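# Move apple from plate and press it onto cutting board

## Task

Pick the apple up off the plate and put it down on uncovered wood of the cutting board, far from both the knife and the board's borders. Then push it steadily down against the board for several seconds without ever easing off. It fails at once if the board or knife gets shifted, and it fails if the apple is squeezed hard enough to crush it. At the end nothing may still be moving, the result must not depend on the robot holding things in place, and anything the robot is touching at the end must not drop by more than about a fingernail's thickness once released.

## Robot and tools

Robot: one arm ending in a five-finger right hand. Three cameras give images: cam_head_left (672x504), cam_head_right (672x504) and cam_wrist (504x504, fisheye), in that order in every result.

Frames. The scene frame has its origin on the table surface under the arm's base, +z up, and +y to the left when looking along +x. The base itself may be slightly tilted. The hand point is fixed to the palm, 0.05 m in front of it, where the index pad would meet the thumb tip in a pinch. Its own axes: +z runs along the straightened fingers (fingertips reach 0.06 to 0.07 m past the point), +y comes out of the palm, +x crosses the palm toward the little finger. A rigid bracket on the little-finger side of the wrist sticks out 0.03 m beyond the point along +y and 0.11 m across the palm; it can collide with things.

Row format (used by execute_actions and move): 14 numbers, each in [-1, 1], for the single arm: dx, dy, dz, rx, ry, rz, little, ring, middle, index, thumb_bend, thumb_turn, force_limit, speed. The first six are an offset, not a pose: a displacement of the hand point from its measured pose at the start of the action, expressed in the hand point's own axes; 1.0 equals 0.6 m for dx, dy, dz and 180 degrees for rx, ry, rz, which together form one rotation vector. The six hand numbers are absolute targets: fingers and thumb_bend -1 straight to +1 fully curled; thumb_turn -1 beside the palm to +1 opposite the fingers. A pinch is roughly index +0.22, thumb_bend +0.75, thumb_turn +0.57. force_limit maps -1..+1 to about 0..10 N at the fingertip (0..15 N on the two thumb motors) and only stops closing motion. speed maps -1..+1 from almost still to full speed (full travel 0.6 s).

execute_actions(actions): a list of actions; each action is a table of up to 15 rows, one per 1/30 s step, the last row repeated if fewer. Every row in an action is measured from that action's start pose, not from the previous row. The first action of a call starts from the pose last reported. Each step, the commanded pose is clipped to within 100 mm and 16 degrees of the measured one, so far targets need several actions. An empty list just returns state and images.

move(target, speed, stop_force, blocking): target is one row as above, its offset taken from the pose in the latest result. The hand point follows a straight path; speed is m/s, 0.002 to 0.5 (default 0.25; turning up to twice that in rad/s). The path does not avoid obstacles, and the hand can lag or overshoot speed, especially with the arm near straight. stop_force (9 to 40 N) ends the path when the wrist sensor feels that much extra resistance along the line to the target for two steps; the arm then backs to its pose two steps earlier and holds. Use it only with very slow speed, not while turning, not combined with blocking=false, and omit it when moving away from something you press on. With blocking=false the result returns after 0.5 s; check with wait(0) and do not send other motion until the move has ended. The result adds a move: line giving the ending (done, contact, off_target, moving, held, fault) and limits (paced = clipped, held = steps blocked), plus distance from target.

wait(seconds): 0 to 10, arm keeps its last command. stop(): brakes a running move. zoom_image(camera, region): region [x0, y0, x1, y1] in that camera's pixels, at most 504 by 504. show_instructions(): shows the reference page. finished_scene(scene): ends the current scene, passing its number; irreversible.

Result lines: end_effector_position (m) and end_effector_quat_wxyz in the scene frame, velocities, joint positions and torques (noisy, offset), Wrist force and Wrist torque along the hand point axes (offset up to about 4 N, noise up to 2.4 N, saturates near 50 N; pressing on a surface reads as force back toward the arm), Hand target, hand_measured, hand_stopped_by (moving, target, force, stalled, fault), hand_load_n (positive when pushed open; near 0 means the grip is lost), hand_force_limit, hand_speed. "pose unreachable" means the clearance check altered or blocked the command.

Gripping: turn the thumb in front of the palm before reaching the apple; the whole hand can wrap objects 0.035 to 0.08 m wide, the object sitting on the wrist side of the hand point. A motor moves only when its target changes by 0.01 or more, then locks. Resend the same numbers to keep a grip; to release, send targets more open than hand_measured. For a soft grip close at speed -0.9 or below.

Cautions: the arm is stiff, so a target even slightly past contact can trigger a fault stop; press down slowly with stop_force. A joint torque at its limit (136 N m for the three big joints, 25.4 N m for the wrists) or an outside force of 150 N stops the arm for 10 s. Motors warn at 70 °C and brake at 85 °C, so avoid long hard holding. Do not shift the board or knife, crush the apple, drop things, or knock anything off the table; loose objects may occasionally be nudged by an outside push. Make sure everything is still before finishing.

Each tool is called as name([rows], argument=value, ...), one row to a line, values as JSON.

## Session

execute_actions(actions=[])

Scene clock: 0.00 s.
end_effector_position=(+0.1833, -0.0932, +0.1823) hand_measured=(-1.000, -1.000, -1.000, -1.000, -1.000, -1.000) hand_load_n=(+0.0, +0.0, +0.0, +0.0, +0.0, +0.0) hand_stopped_by=(target, target, target, target, target, target) hand_force_limit=0.00 hand_speed=-0.80 end_effector_quat_wxyz=(-0.268, -0.239, +0.913, -0.191) end_effector_velocity=(-0.001, +0.000, +0.000) end_effector_angular_velocity=(+0.000, +0.003, -0.000)
Joint positions: [-0.693 -0.849  2.225  0.282  2.029 -2.753]
Joint velocities: [ 0.    -0.     0.001  0.001  0.002  0.   ]
Joint torques (N m, as the arm reports them, + toward a larger angle): no reading
Wrist force (N, on the end effector, along its own x y z axes, offset not removed): no reading
Wrist torque (N m, same axes, about the end effector's origin, offset not removed): no reading
Hand target: +0.183, -0.093, +0.182; -0.268, -0.239, +0.913, -0.191

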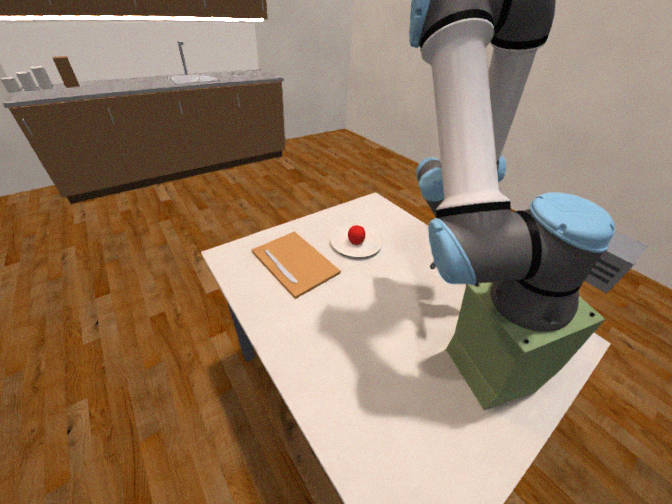

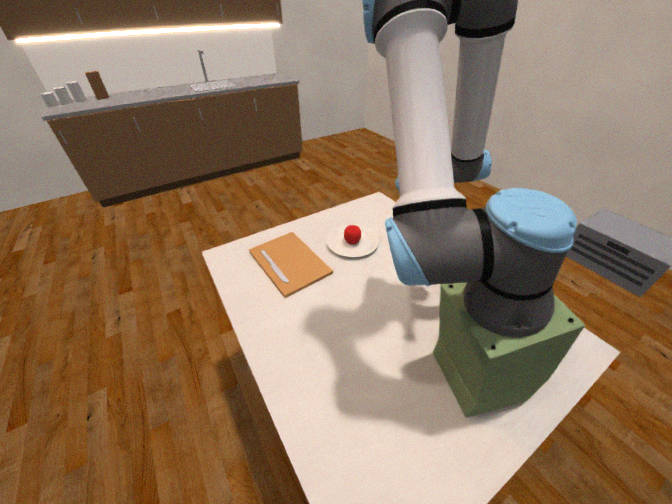

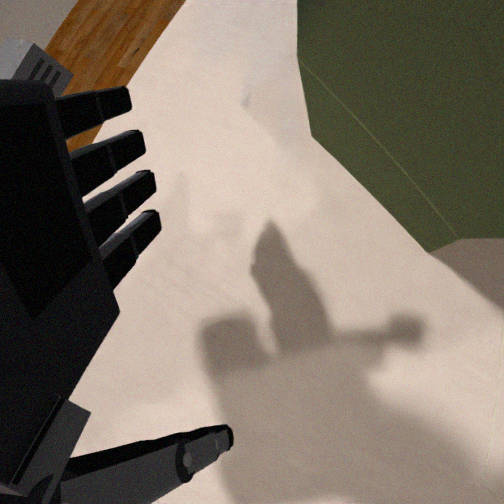

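move(target=[-0.6172,-0.3827,-0.2405,0.1545,-0.1672,0.1100,-0.45,-0.45,-0.45,-0.45,-1,1,0,0.0], speed=0.3)

Scene clock: 3.90 s.
end_effector_position=(+0.6391, -0.0873, +0.1305) hand_measured=(-0.450, -0.450, -0.450, -0.450, -1.000, +1.000) hand_load_n=(+0.0, +0.0, +0.0, +0.0, +0.0, +0.0) hand_stopped_by=(target, target, target, target, target, target) hand_force_limit=0.00 hand_speed=0.00 end_effector_quat_wxyz=(+0.075, -0.180, +0.906, -0.376) end_effector_velocity=(+0.001, +0.001, -0.002) end_effector_angular_velocity=(-0.002, +0.001, +0.001)
Joint positions: [-0.247 -0.605  1.391  0.295  1.995 -2.227]
Joint velocities: [ 0.003  0.006 -0.007  0.002  0.002  0.   ]
Joint torques (N m, as the arm reports them, + toward a larger angle): [ -1.71 -37.03 -24.62   3.28   2.36   1.16]
Wrist force (N, on the end effector, along its own x y z axes, offset not removed): [0.3 -0.4 1.3]
Wrist torque (N m, same axes, about the end effector's origin, offset not removed): [-0.01 -0.03 -0.16]
Hand target: +0.639, -0.087, +0.130; +0.075, -0.180, +0.906, -0.376
Off the commanded pose: 0.001 m, 0 deg.
move: done

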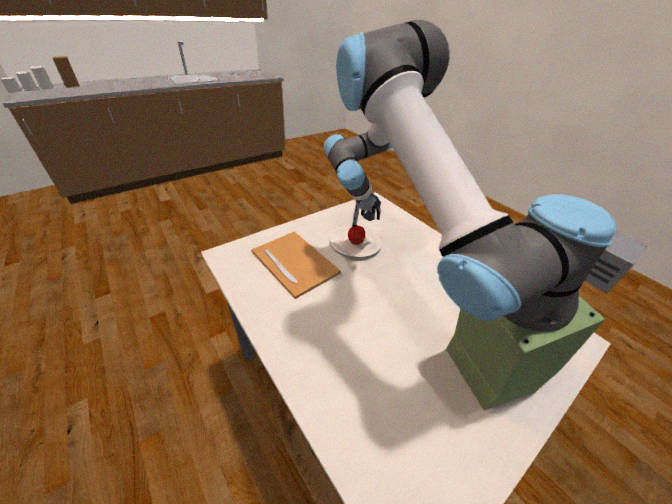

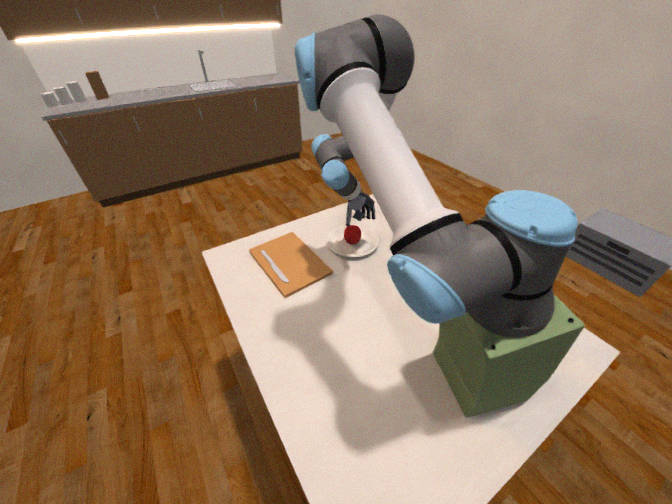

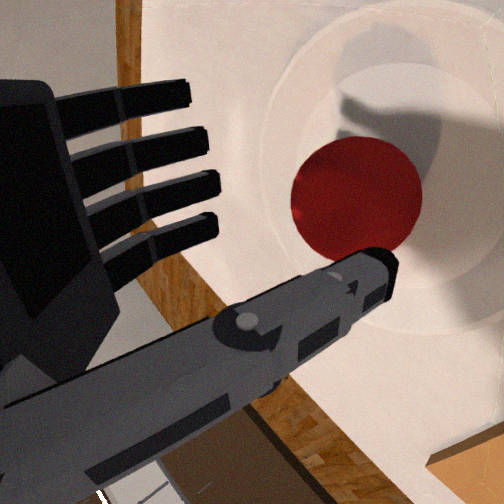

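move(target=[-0.0067,0.0955,0.1025,0,0,0,-0.45,-0.45,-0.45,-0.45,-1,1,0,0.0], speed=0.1)

Scene clock: 6.20 s.
end_effector_position=(+0.6440, -0.0887, +0.0469) hand_measured=(-0.450, -0.450, -0.450, -0.450, -1.000, +1.000) hand_load_n=(+0.0, +0.0, +0.0, +0.0, +0.0, +0.0) hand_stopped_by=(target, target, target, target, target, target) hand_force_limit=0.00 hand_speed=0.00 end_effector_quat_wxyz=(+0.075, -0.180, +0.906, -0.376) end_effector_velocity=(-0.000, -0.001, -0.003) end_effector_angular_velocity=(-0.000, +0.002, -0.000)
Joint positions: [-0.214 -0.437  1.302  0.23   2.011 -2.195]
Joint velocities: [-0.     0.007 -0.005 -0.001  0.    -0.   ]
Joint torques (N m, as the arm reports them, + toward a larger angle): [ -2.85 -38.21 -25.12   0.04   2.41   1.47]
Wrist force (N, on the end effector, along its own x y z axes, offset not removed): [-1.7 0.2 2.3]
Wrist torque (N m, same axes, about the end effector's origin, offset not removed): [0.11 0.28 -0.14]
Hand target: +0.644, -0.089, +0.047; +0.075, -0.180, +0.906, -0.376
Off the commanded pose: 0.000 m, 0 deg.
move: done

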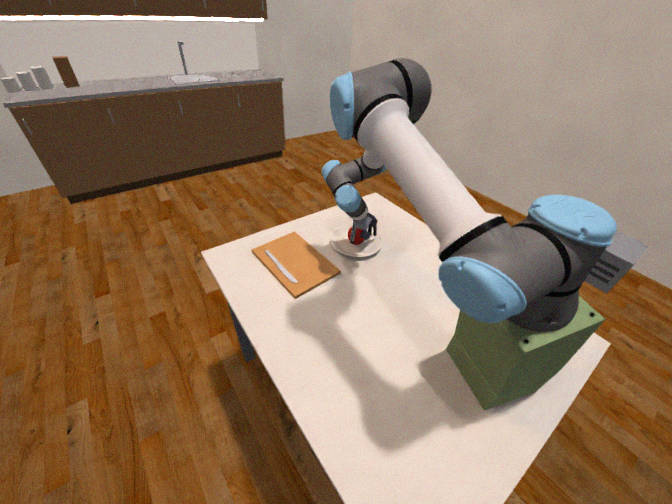

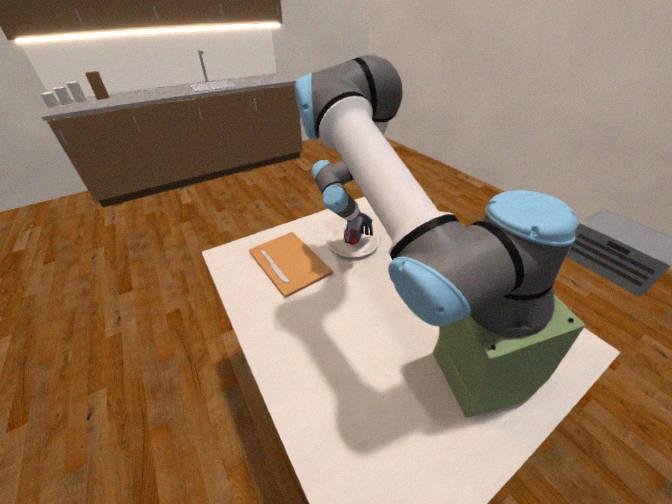

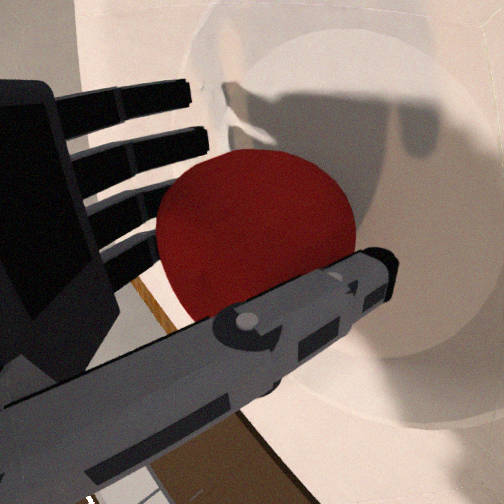

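Same framing as before. Close.

execute_actions([
  [[0,0,0,0,0,0,0.8,0.8,0.8,0.8,0.6,1,0.2,-0.6]],
  [[0,0,0,0,0,0,0.8,0.8,0.8,0.8,0.6,1,0.2,-0.6]],
])

zoom_image(camera="cam_head_left", region=[230, 190, 390, 320])

Scene clock: 7.50 s.
end_effector_position=(+0.6440, -0.0887, +0.0468) hand_measured=(+0.148, +0.012, -0.168, -0.166, -0.840, +1.000) hand_load_n=(+0.0, +7.5, +8.0, +6.5, +14.5, +4.0) hand_stopped_by=(moving, force, force, force, force, target) hand_force_limit=0.20 hand_speed=-0.60 end_effector_quat_wxyz=(+0.075, -0.180, +0.906, -0.376) end_effector_velocity=(+0.001, +0.000, +0.001) end_effector_angular_velocity=(-0.000, -0.001, +0.001)
Joint positions: [-0.214 -0.437  1.302  0.23   2.011 -2.195]
Joint velocities: [-0.    -0.001 -0.    -0.    -0.    -0.001]
Joint torques (N m, as the arm reports them, + toward a larger angle): [-15.43 -52.87  -1.55   2.18   1.11  -0.55]
Wrist force (N, on the end effector, along its own x y z axes, offset not removed): [-2.4 1.2 4.8]
Wrist torque (N m, same axes, about the end effector's origin, offset not removed): [0.00 0.29 -0.31]
Hand target: +0.644, -0.089, +0.047; +0.075, -0.180, +0.906, -0.376
Off the commanded pose: 0.000 m, 0 deg.

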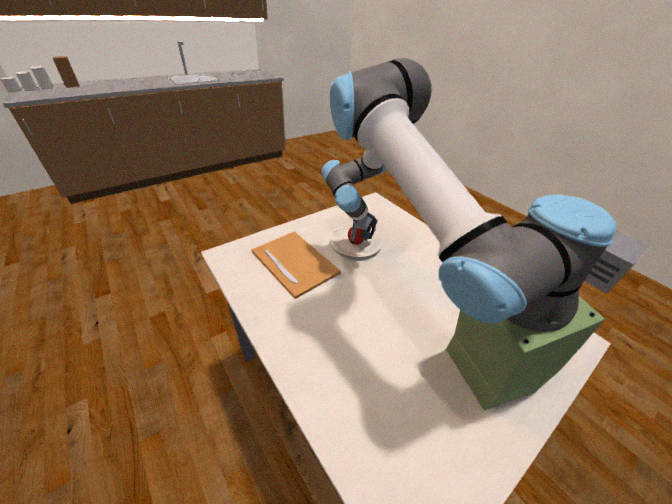

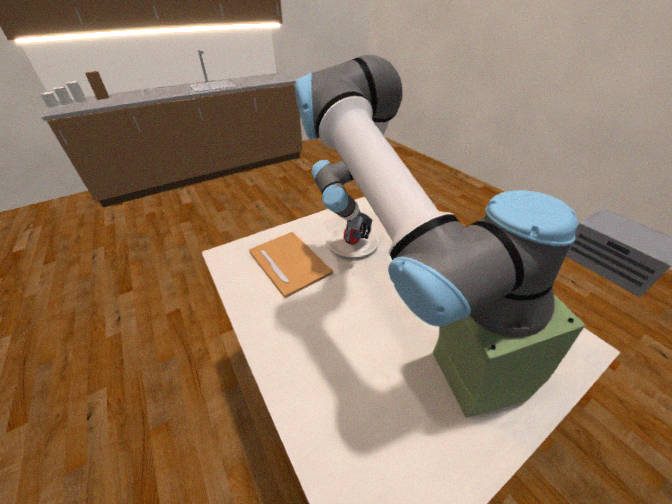

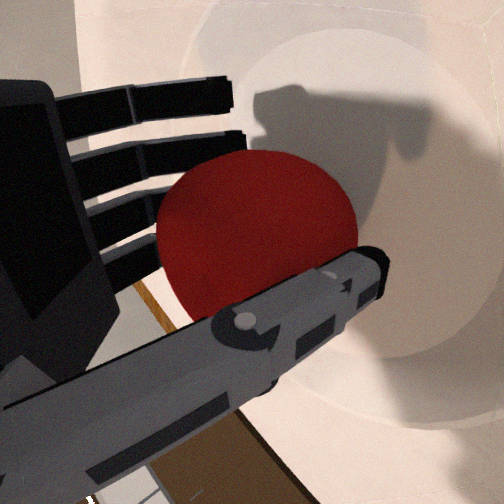

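Region (230, 190, 390, 320) of cam_head_left's 672x504 image, scaled by 3.150, with more detail than that image has; it fills the top 410 rows of this view, and the rest is white.

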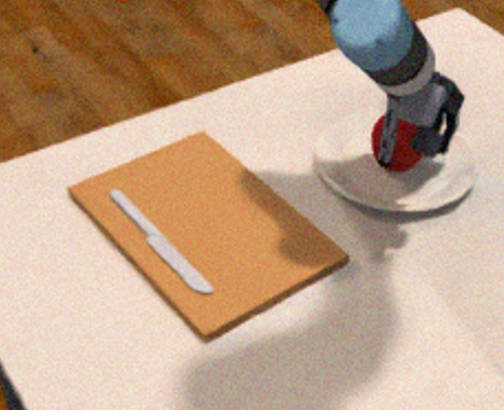

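move(target=[0,-0.059,-0.059,0,0,0,0.8,0.8,0.8,0.8,0.6,1,0.2,-0.6], speed=0.15)

Scene clock: 9.23 s.
end_effector_position=(+0.6439, -0.0886, +0.0966) hand_measured=(+0.800, +0.012, -0.168, -0.166, -0.840, +1.000) hand_load_n=(+0.0, +7.5, +8.0, +6.5, +14.5, +4.0) hand_stopped_by=(target, force, force, force, force, target) hand_force_limit=0.20 hand_speed=-0.60 end_effector_quat_wxyz=(+0.075, -0.180, +0.906, -0.376) end_effector_velocity=(+0.000, +0.001, +0.003) end_effector_angular_velocity=(+0.000, +0.000, +0.001)
Joint positions: [-0.234 -0.533  1.349  0.271  2.002 -2.215]
Joint velocities: [-0.    -0.005  0.002  0.003 -0.001 -0.002]
Joint torques (N m, as the arm reports them, + toward a larger angle): [-19.9  -53.29  -0.74   3.18  -0.29  -1.11]
Wrist force (N, on the end effector, along its own x y z axes, offset not removed): [-0.2 1.4 4.1]
Wrist torque (N m, same axes, about the end effector's origin, offset not removed): [-0.02 -0.10 -0.13]
Hand target: +0.644, -0.089, +0.097; +0.075, -0.180, +0.906, -0.376
Off the commanded pose: 0.000 m, 0 deg.
move: done

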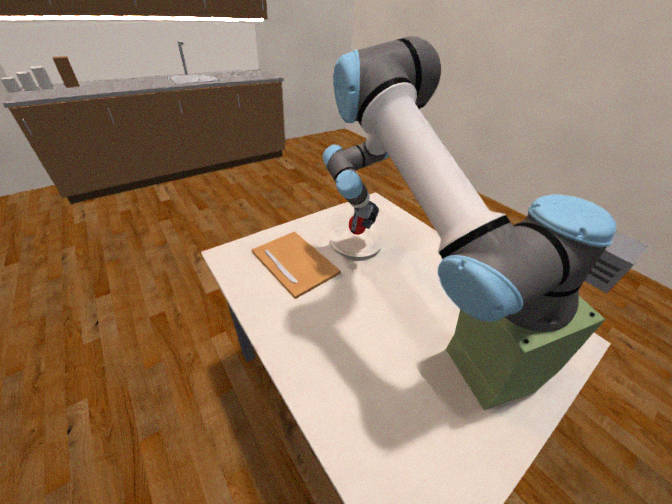

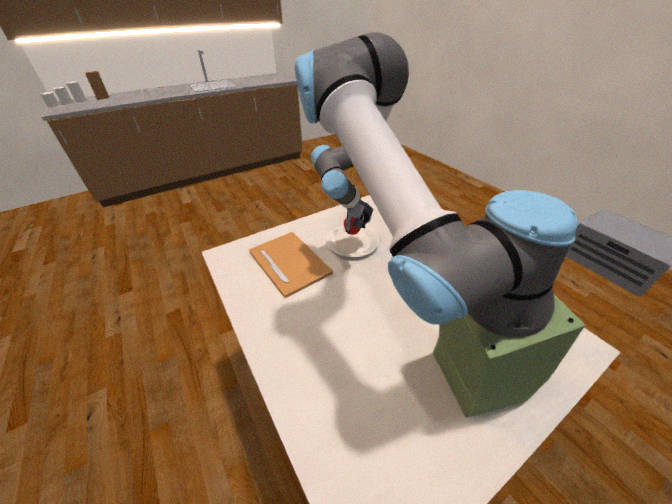

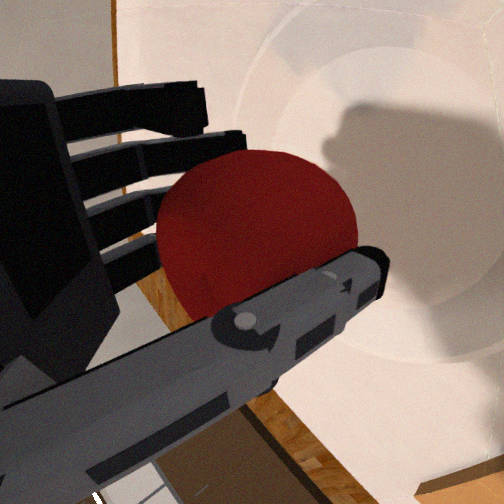

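move(target=[-0.2158,0.2697,-0.2307,0,0,0,0.8,0.8,0.8,0.8,0.6,1,0.2,-0.6], speed=0.25)

zoom_image(camera="cam_head_left", region=[230, 190, 390, 320])

zoom_image(camera="cam_head_right", region=[220, 190, 380, 320])

Scene clock: 11.33 s.
end_effector_position=(+0.6827, +0.1567, +0.0795) hand_measured=(+0.800, +0.012, -0.168, -0.166, -0.840, +1.000) hand_load_n=(+0.0, +7.5, +8.0, +6.5, +14.5, +4.0) hand_stopped_by=(target, force, force, force, force, target) hand_force_limit=0.20 hand_speed=-0.60 end_effector_quat_wxyz=(+0.075, -0.180, +0.906, -0.376) end_effector_velocity=(-0.000, +0.002, -0.001) end_effector_angular_velocity=(-0.002, +0.006, -0.006)
Joint positions: [ 0.178 -0.351  0.882  0.773  2.155 -1.776]
Joint velocities: [ 0.003  0.011 -0.019  0.021  0.002  0.009]
Joint torques (N m, as the arm reports them, + toward a larger angle): [ -1.31 -44.1  -28.07   3.99   2.81   1.5 ]
Wrist force (N, on the end effector, along its own x y z axes, offset not removed): [-1.8 -0.9 4.2]
Wrist torque (N m, same axes, about the end effector's origin, offset not removed): [-0.31 0.30 -0.30]
Hand target: +0.683, +0.157, +0.079; +0.075, -0.180, +0.906, -0.376
Off the commanded pose: 0.000 m, 0 deg.
move: done

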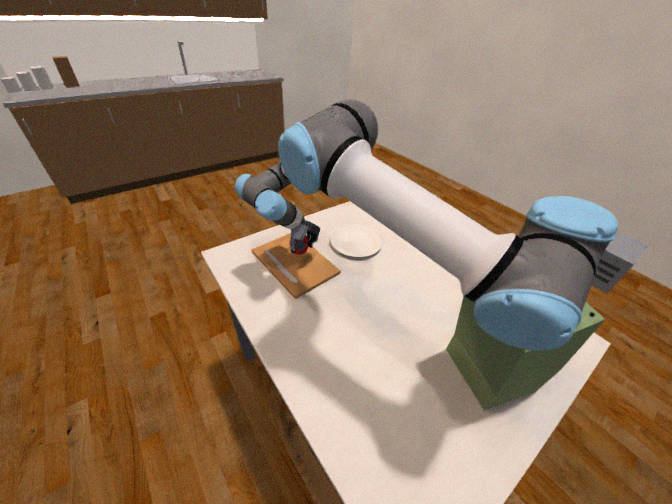

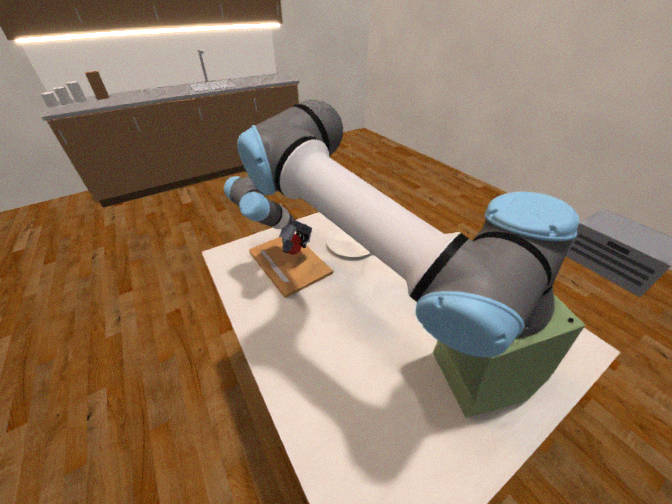

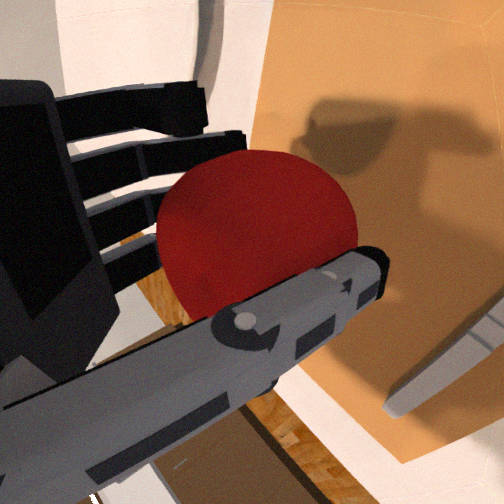

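Region (230, 190, 390, 320) of cam_head_left's 672x504 image, scaled by 3.150, with more detail than that image has; it fills the top 410 rows of this view, and the rest is white.

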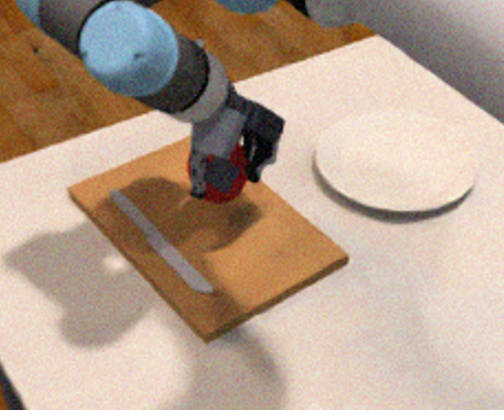

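Region (220, 190, 380, 320) of cam_head_right's 672x504 image, scaled by 3.150, with more detail than that image has; it fills the top 410 rows of this view, and the rest is white.

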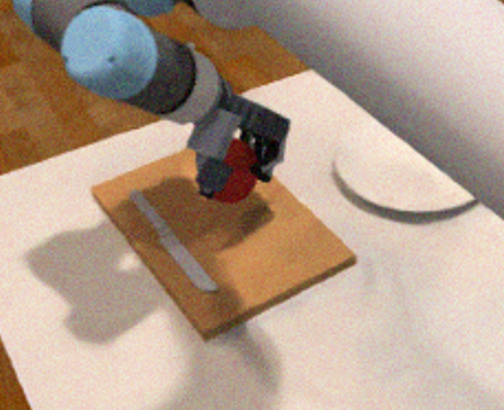

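move(target=[0,0.0212,0.0212,0,0,0,0.8,0.8,0.8,0.8,0.6,1,0.2,-0.6], speed=0.05, stop_force=9)

move(target=[0,0.024,0.024,0,0,0,0.8,0.8,0.8,0.8,0.6,1,0.2,-0.6], speed=0.006, stop_force=12)

wait(seconds=1)

Scene clock: 12.70 s.
end_effector_position=(+0.6827, +0.1567, +0.0618) hand_measured=(+0.800, +0.012, -0.168, -0.166, -0.840, +1.000) hand_load_n=(+0.0, +7.5, +8.0, +6.5, +14.5, +4.0) hand_stopped_by=(target, force, force, force, force, target) hand_force_limit=0.20 hand_speed=-0.60 end_effector_quat_wxyz=(+0.075, -0.180, +0.906, -0.376) end_effector_velocity=(+0.001, +0.000, -0.001) end_effector_angular_velocity=(-0.001, -0.003, +0.001)
Joint positions: [ 0.183 -0.316  0.857  0.767  2.156 -1.77 ]
Joint velocities: [ 0.001  0.003 -0.005 -0.001  0.002  0.001]
Joint torques (N m, as the arm reports them, + toward a larger angle): [ -1.12 -45.28 -27.76   0.46   2.67   1.52]
Wrist force (N, on the end effector, along its own x y z axes, offset not removed): [-1.3 0.7 3.2]
Wrist torque (N m, same axes, about the end effector's origin, offset not removed): [-0.05 0.19 -0.25]
Hand target: +0.683, +0.157, +0.062; +0.075, -0.180, +0.906, -0.376
Off the commanded pose: 0.000 m, 0 deg.
move: done

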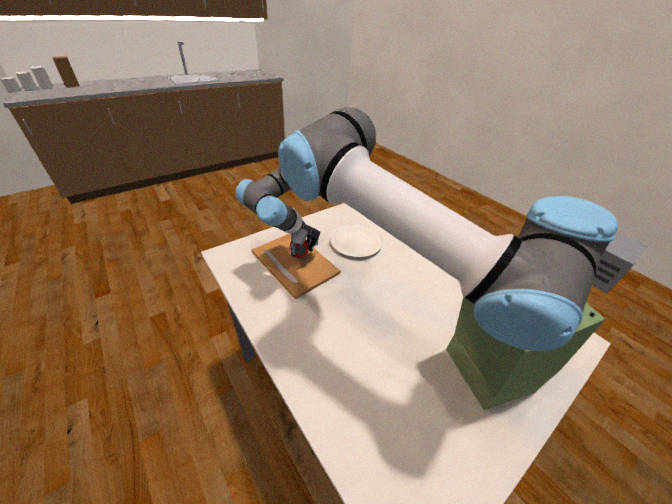

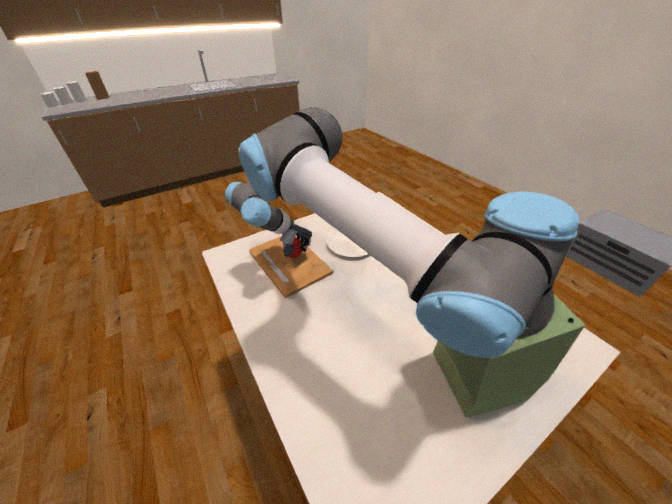

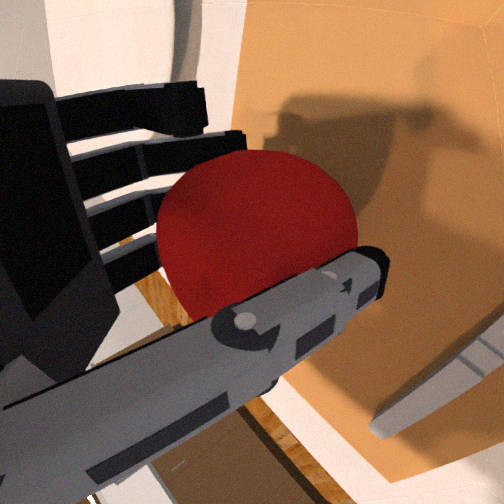

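Scene clock: 14.47 s.
end_effector_position=(+0.6829, +0.1567, +0.0536) hand_measured=(+0.800, +0.012, -0.168, -0.166, -0.840, +1.000) hand_load_n=(+0.0, +7.0, +7.0, +5.5, +15.0, +2.5) hand_stopped_by=(target, force, force, force, force, target) hand_force_limit=0.20 hand_speed=-0.60 end_effector_quat_wxyz=(+0.075, -0.180, +0.906, -0.376) end_effector_velocity=(-0.001, -0.000, +0.001) end_effector_angular_velocity=(-0.001, +0.002, -0.000)
Joint positions: [ 0.186 -0.299  0.843  0.764  2.157 -1.767]
Joint velocities: [-0.    -0.003  0.004  0.001  0.001 -0.   ]
Joint torques (N m, as the arm reports them, + toward a larger angle): [-11.75 -50.23   0.75  -0.58  -1.09  -0.42]
Wrist force (N, on the end effector, along its own x y z axes, offset not removed): [3.7 -12.4 -9.9]
Wrist torque (N m, same axes, about the end effector's origin, offset not removed): [-0.39 0.31 -0.32]
Hand target: +0.683, +0.157, +0.054; +0.075, -0.180, +0.906, -0.376
Off the commanded pose: 0.012 m, 0 deg.
move: contact

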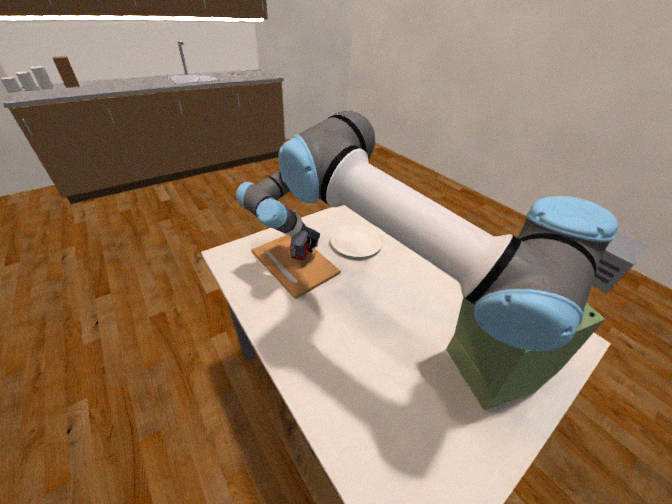

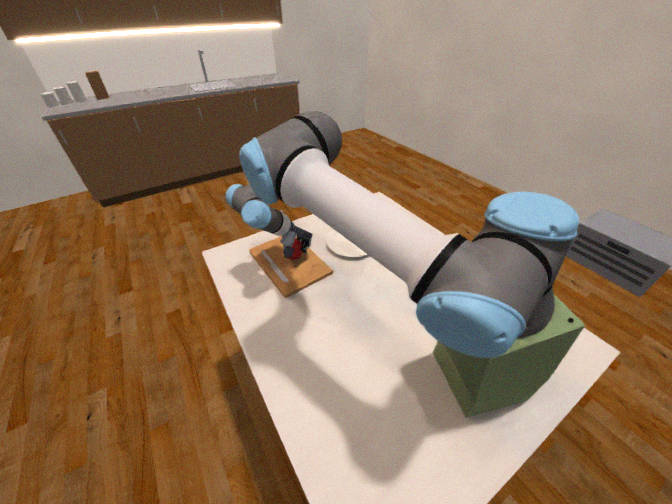

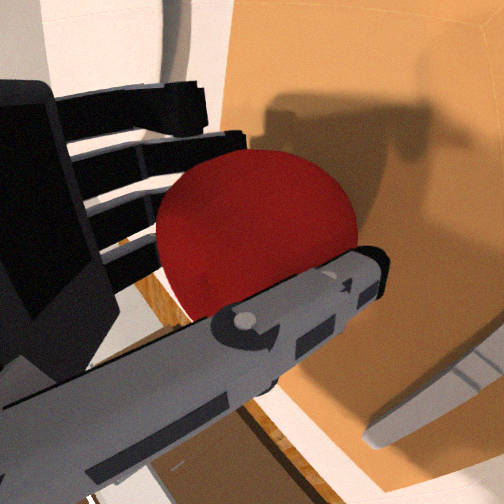

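Scene clock: 15.47 s.
end_effector_position=(+0.6827, +0.1566, +0.0538) hand_measured=(+0.800, +0.012, -0.168, -0.166, -0.840, +1.000) hand_load_n=(+0.0, +7.5, +7.5, +6.0, +15.0, +3.0) hand_stopped_by=(target, force, force, force, force, target) hand_force_limit=0.20 hand_speed=-0.60 end_effector_quat_wxyz=(+0.075, -0.180, +0.906, -0.376) end_effector_velocity=(-0.000, +0.001, -0.000) end_effector_angular_velocity=(+0.003, +0.001, +0.001)
Joint positions: [ 0.186 -0.3    0.844  0.764  2.157 -1.767]
Joint velocities: [-0.     0.    -0.001  0.    -0.004 -0.   ]
Joint torques (N m, as the arm reports them, + toward a larger angle): [-17.66 -53.24  -1.63   3.22  -0.67  -1.  ]
Wrist force (N, on the end effector, along its own x y z axes, offset not removed): [1.1 -5.8 -4.8]
Wrist torque (N m, same axes, about the end effector's origin, offset not removed): [-0.20 0.12 -0.21]
Hand target: +0.683, +0.157, +0.054; +0.075, -0.180, +0.906, -0.376
Off the commanded pose: 0.012 m, 0 deg.
wait: 1.00 s; at rest by 0.17 s

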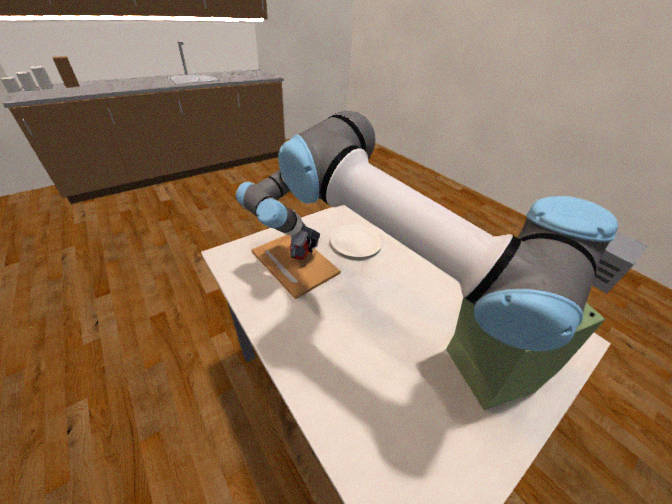

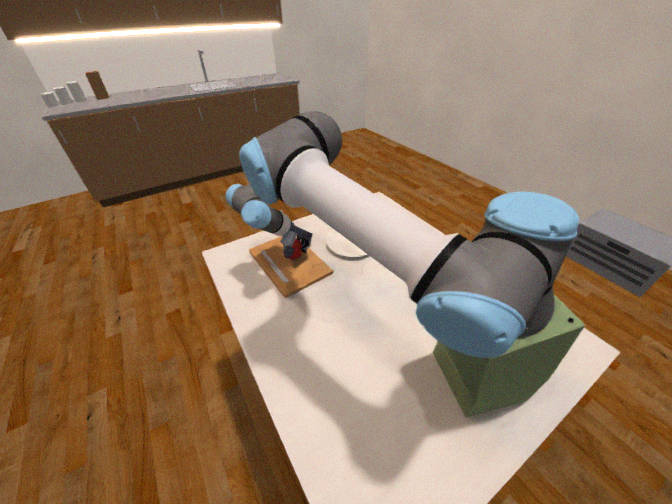

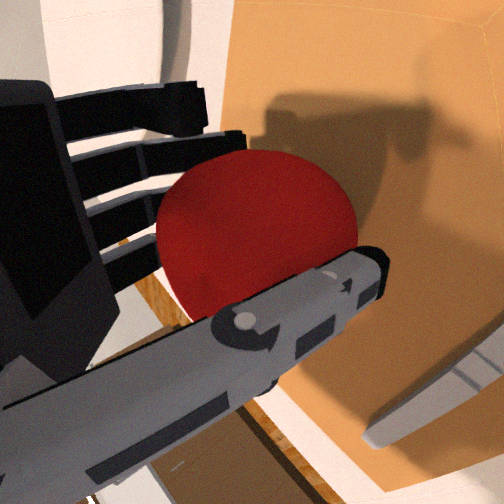

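execute_actions([
  [[0,0.00029,0.00029,0,0,0,0.8,0.8,0.8,0.8,0.6,1,0.2,-0.6]],
])

wait(seconds=3)

Scene clock: 16.27 s.
end_effector_position=(+0.6827, +0.1566, +0.0536) hand_measured=(+0.800, +0.012, -0.168, -0.166, -0.840, +1.000) hand_load_n=(+0.0, +7.0, +7.0, +5.5, +15.0, +2.5) hand_stopped_by=(target, force, force, force, force, target) hand_force_limit=0.20 hand_speed=-0.60 end_effector_quat_wxyz=(+0.075, -0.180, +0.906, -0.376) end_effector_velocity=(+0.000, +0.001, -0.000) end_effector_angular_velocity=(+0.002, -0.001, +0.001)
Joint positions: [ 0.186 -0.299  0.844  0.764  2.157 -1.767]
Joint velocities: [ 0.001 -0.001  0.001 -0.001 -0.001  0.   ]
Joint torques (N m, as the arm reports them, + toward a larger angle): [ -3.27 -36.16 -24.69  -0.54  -0.24   1.42]
Wrist force (N, on the end effector, along its own x y z axes, offset not removed): [0.6 -7.5 -7.6]
Wrist torque (N m, same axes, about the end effector's origin, offset not removed): [-0.01 0.27 -0.19]
Hand target: +0.683, +0.157, +0.054; +0.075, -0.180, +0.906, -0.376
Off the commanded pose: 0.000 m, 0 deg.

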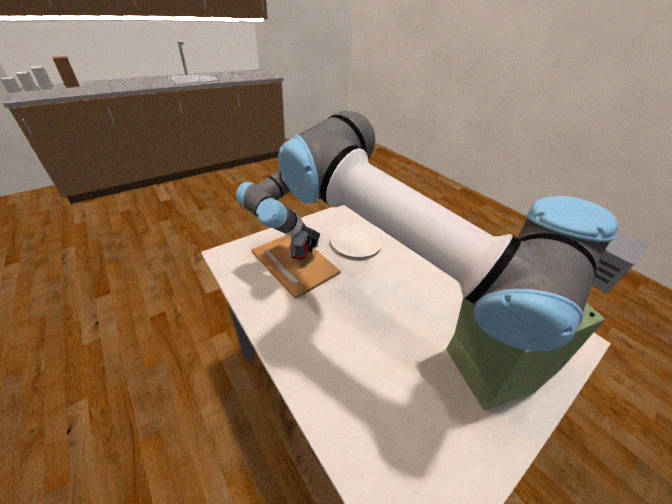

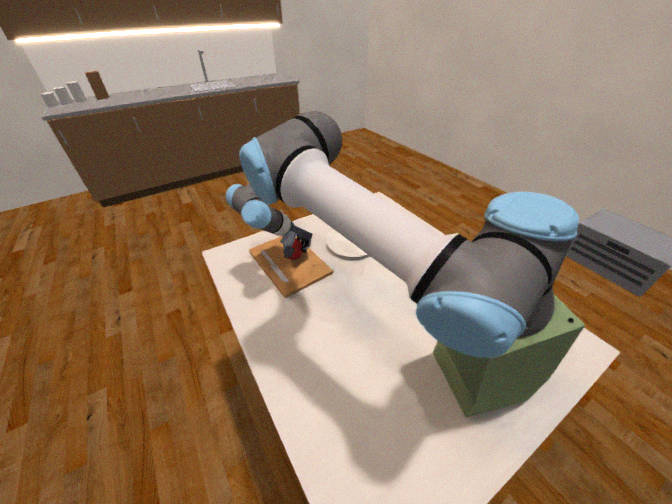

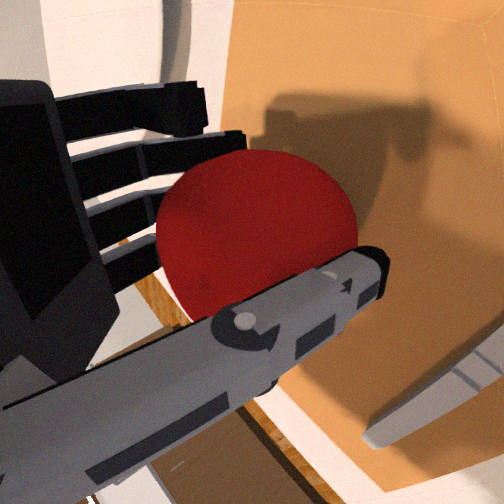

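Scene clock: 19.27 s.
end_effector_position=(+0.6827, +0.1566, +0.0536) hand_measured=(+0.800, +0.012, -0.168, -0.166, -0.840, +1.000) hand_load_n=(+0.0, +7.0, +7.0, +5.5, +15.0, +2.5) hand_stopped_by=(target, force, force, force, force, target) hand_force_limit=0.20 hand_speed=-0.60 end_effector_quat_wxyz=(+0.075, -0.180, +0.906, -0.376) end_effector_velocity=(+0.001, +0.000, +0.000) end_effector_angular_velocity=(-0.001, -0.002, +0.001)
Joint positions: [ 0.186 -0.299  0.844  0.764  2.157 -1.767]
Joint velocities: [ 0.    -0.    -0.001 -0.001  0.001 -0.001]
Joint torques (N m, as the arm reports them, + toward a larger angle): [  1.08 -36.42 -24.45  -0.64   0.95   1.06]
Wrist force (N, on the end effector, along its own x y z axes, offset not removed): [1.5 -10.1 -8.4]
Wrist torque (N m, same axes, about the end effector's origin, offset not removed): [-0.24 0.22 -0.31]
Hand target: +0.683, +0.157, +0.054; +0.075, -0.180, +0.906, -0.376
Off the commanded pose: 0.000 m, 0 deg.
wait: 3.00 s; at rest by 0.17 s

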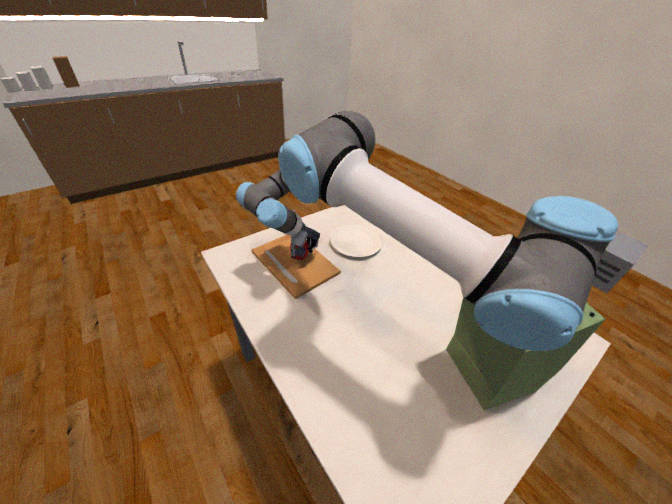

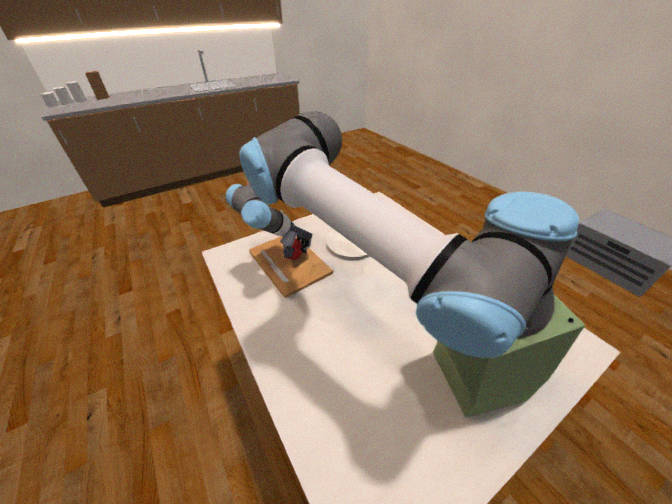

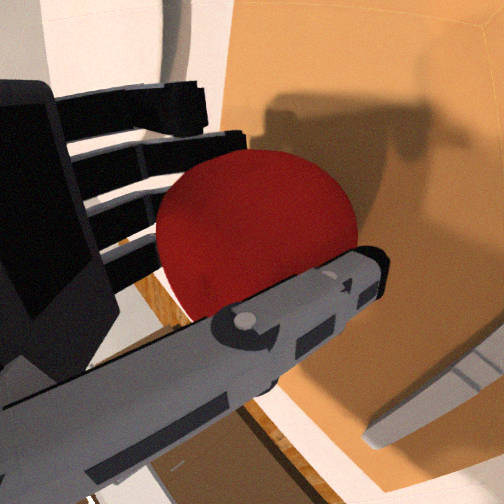

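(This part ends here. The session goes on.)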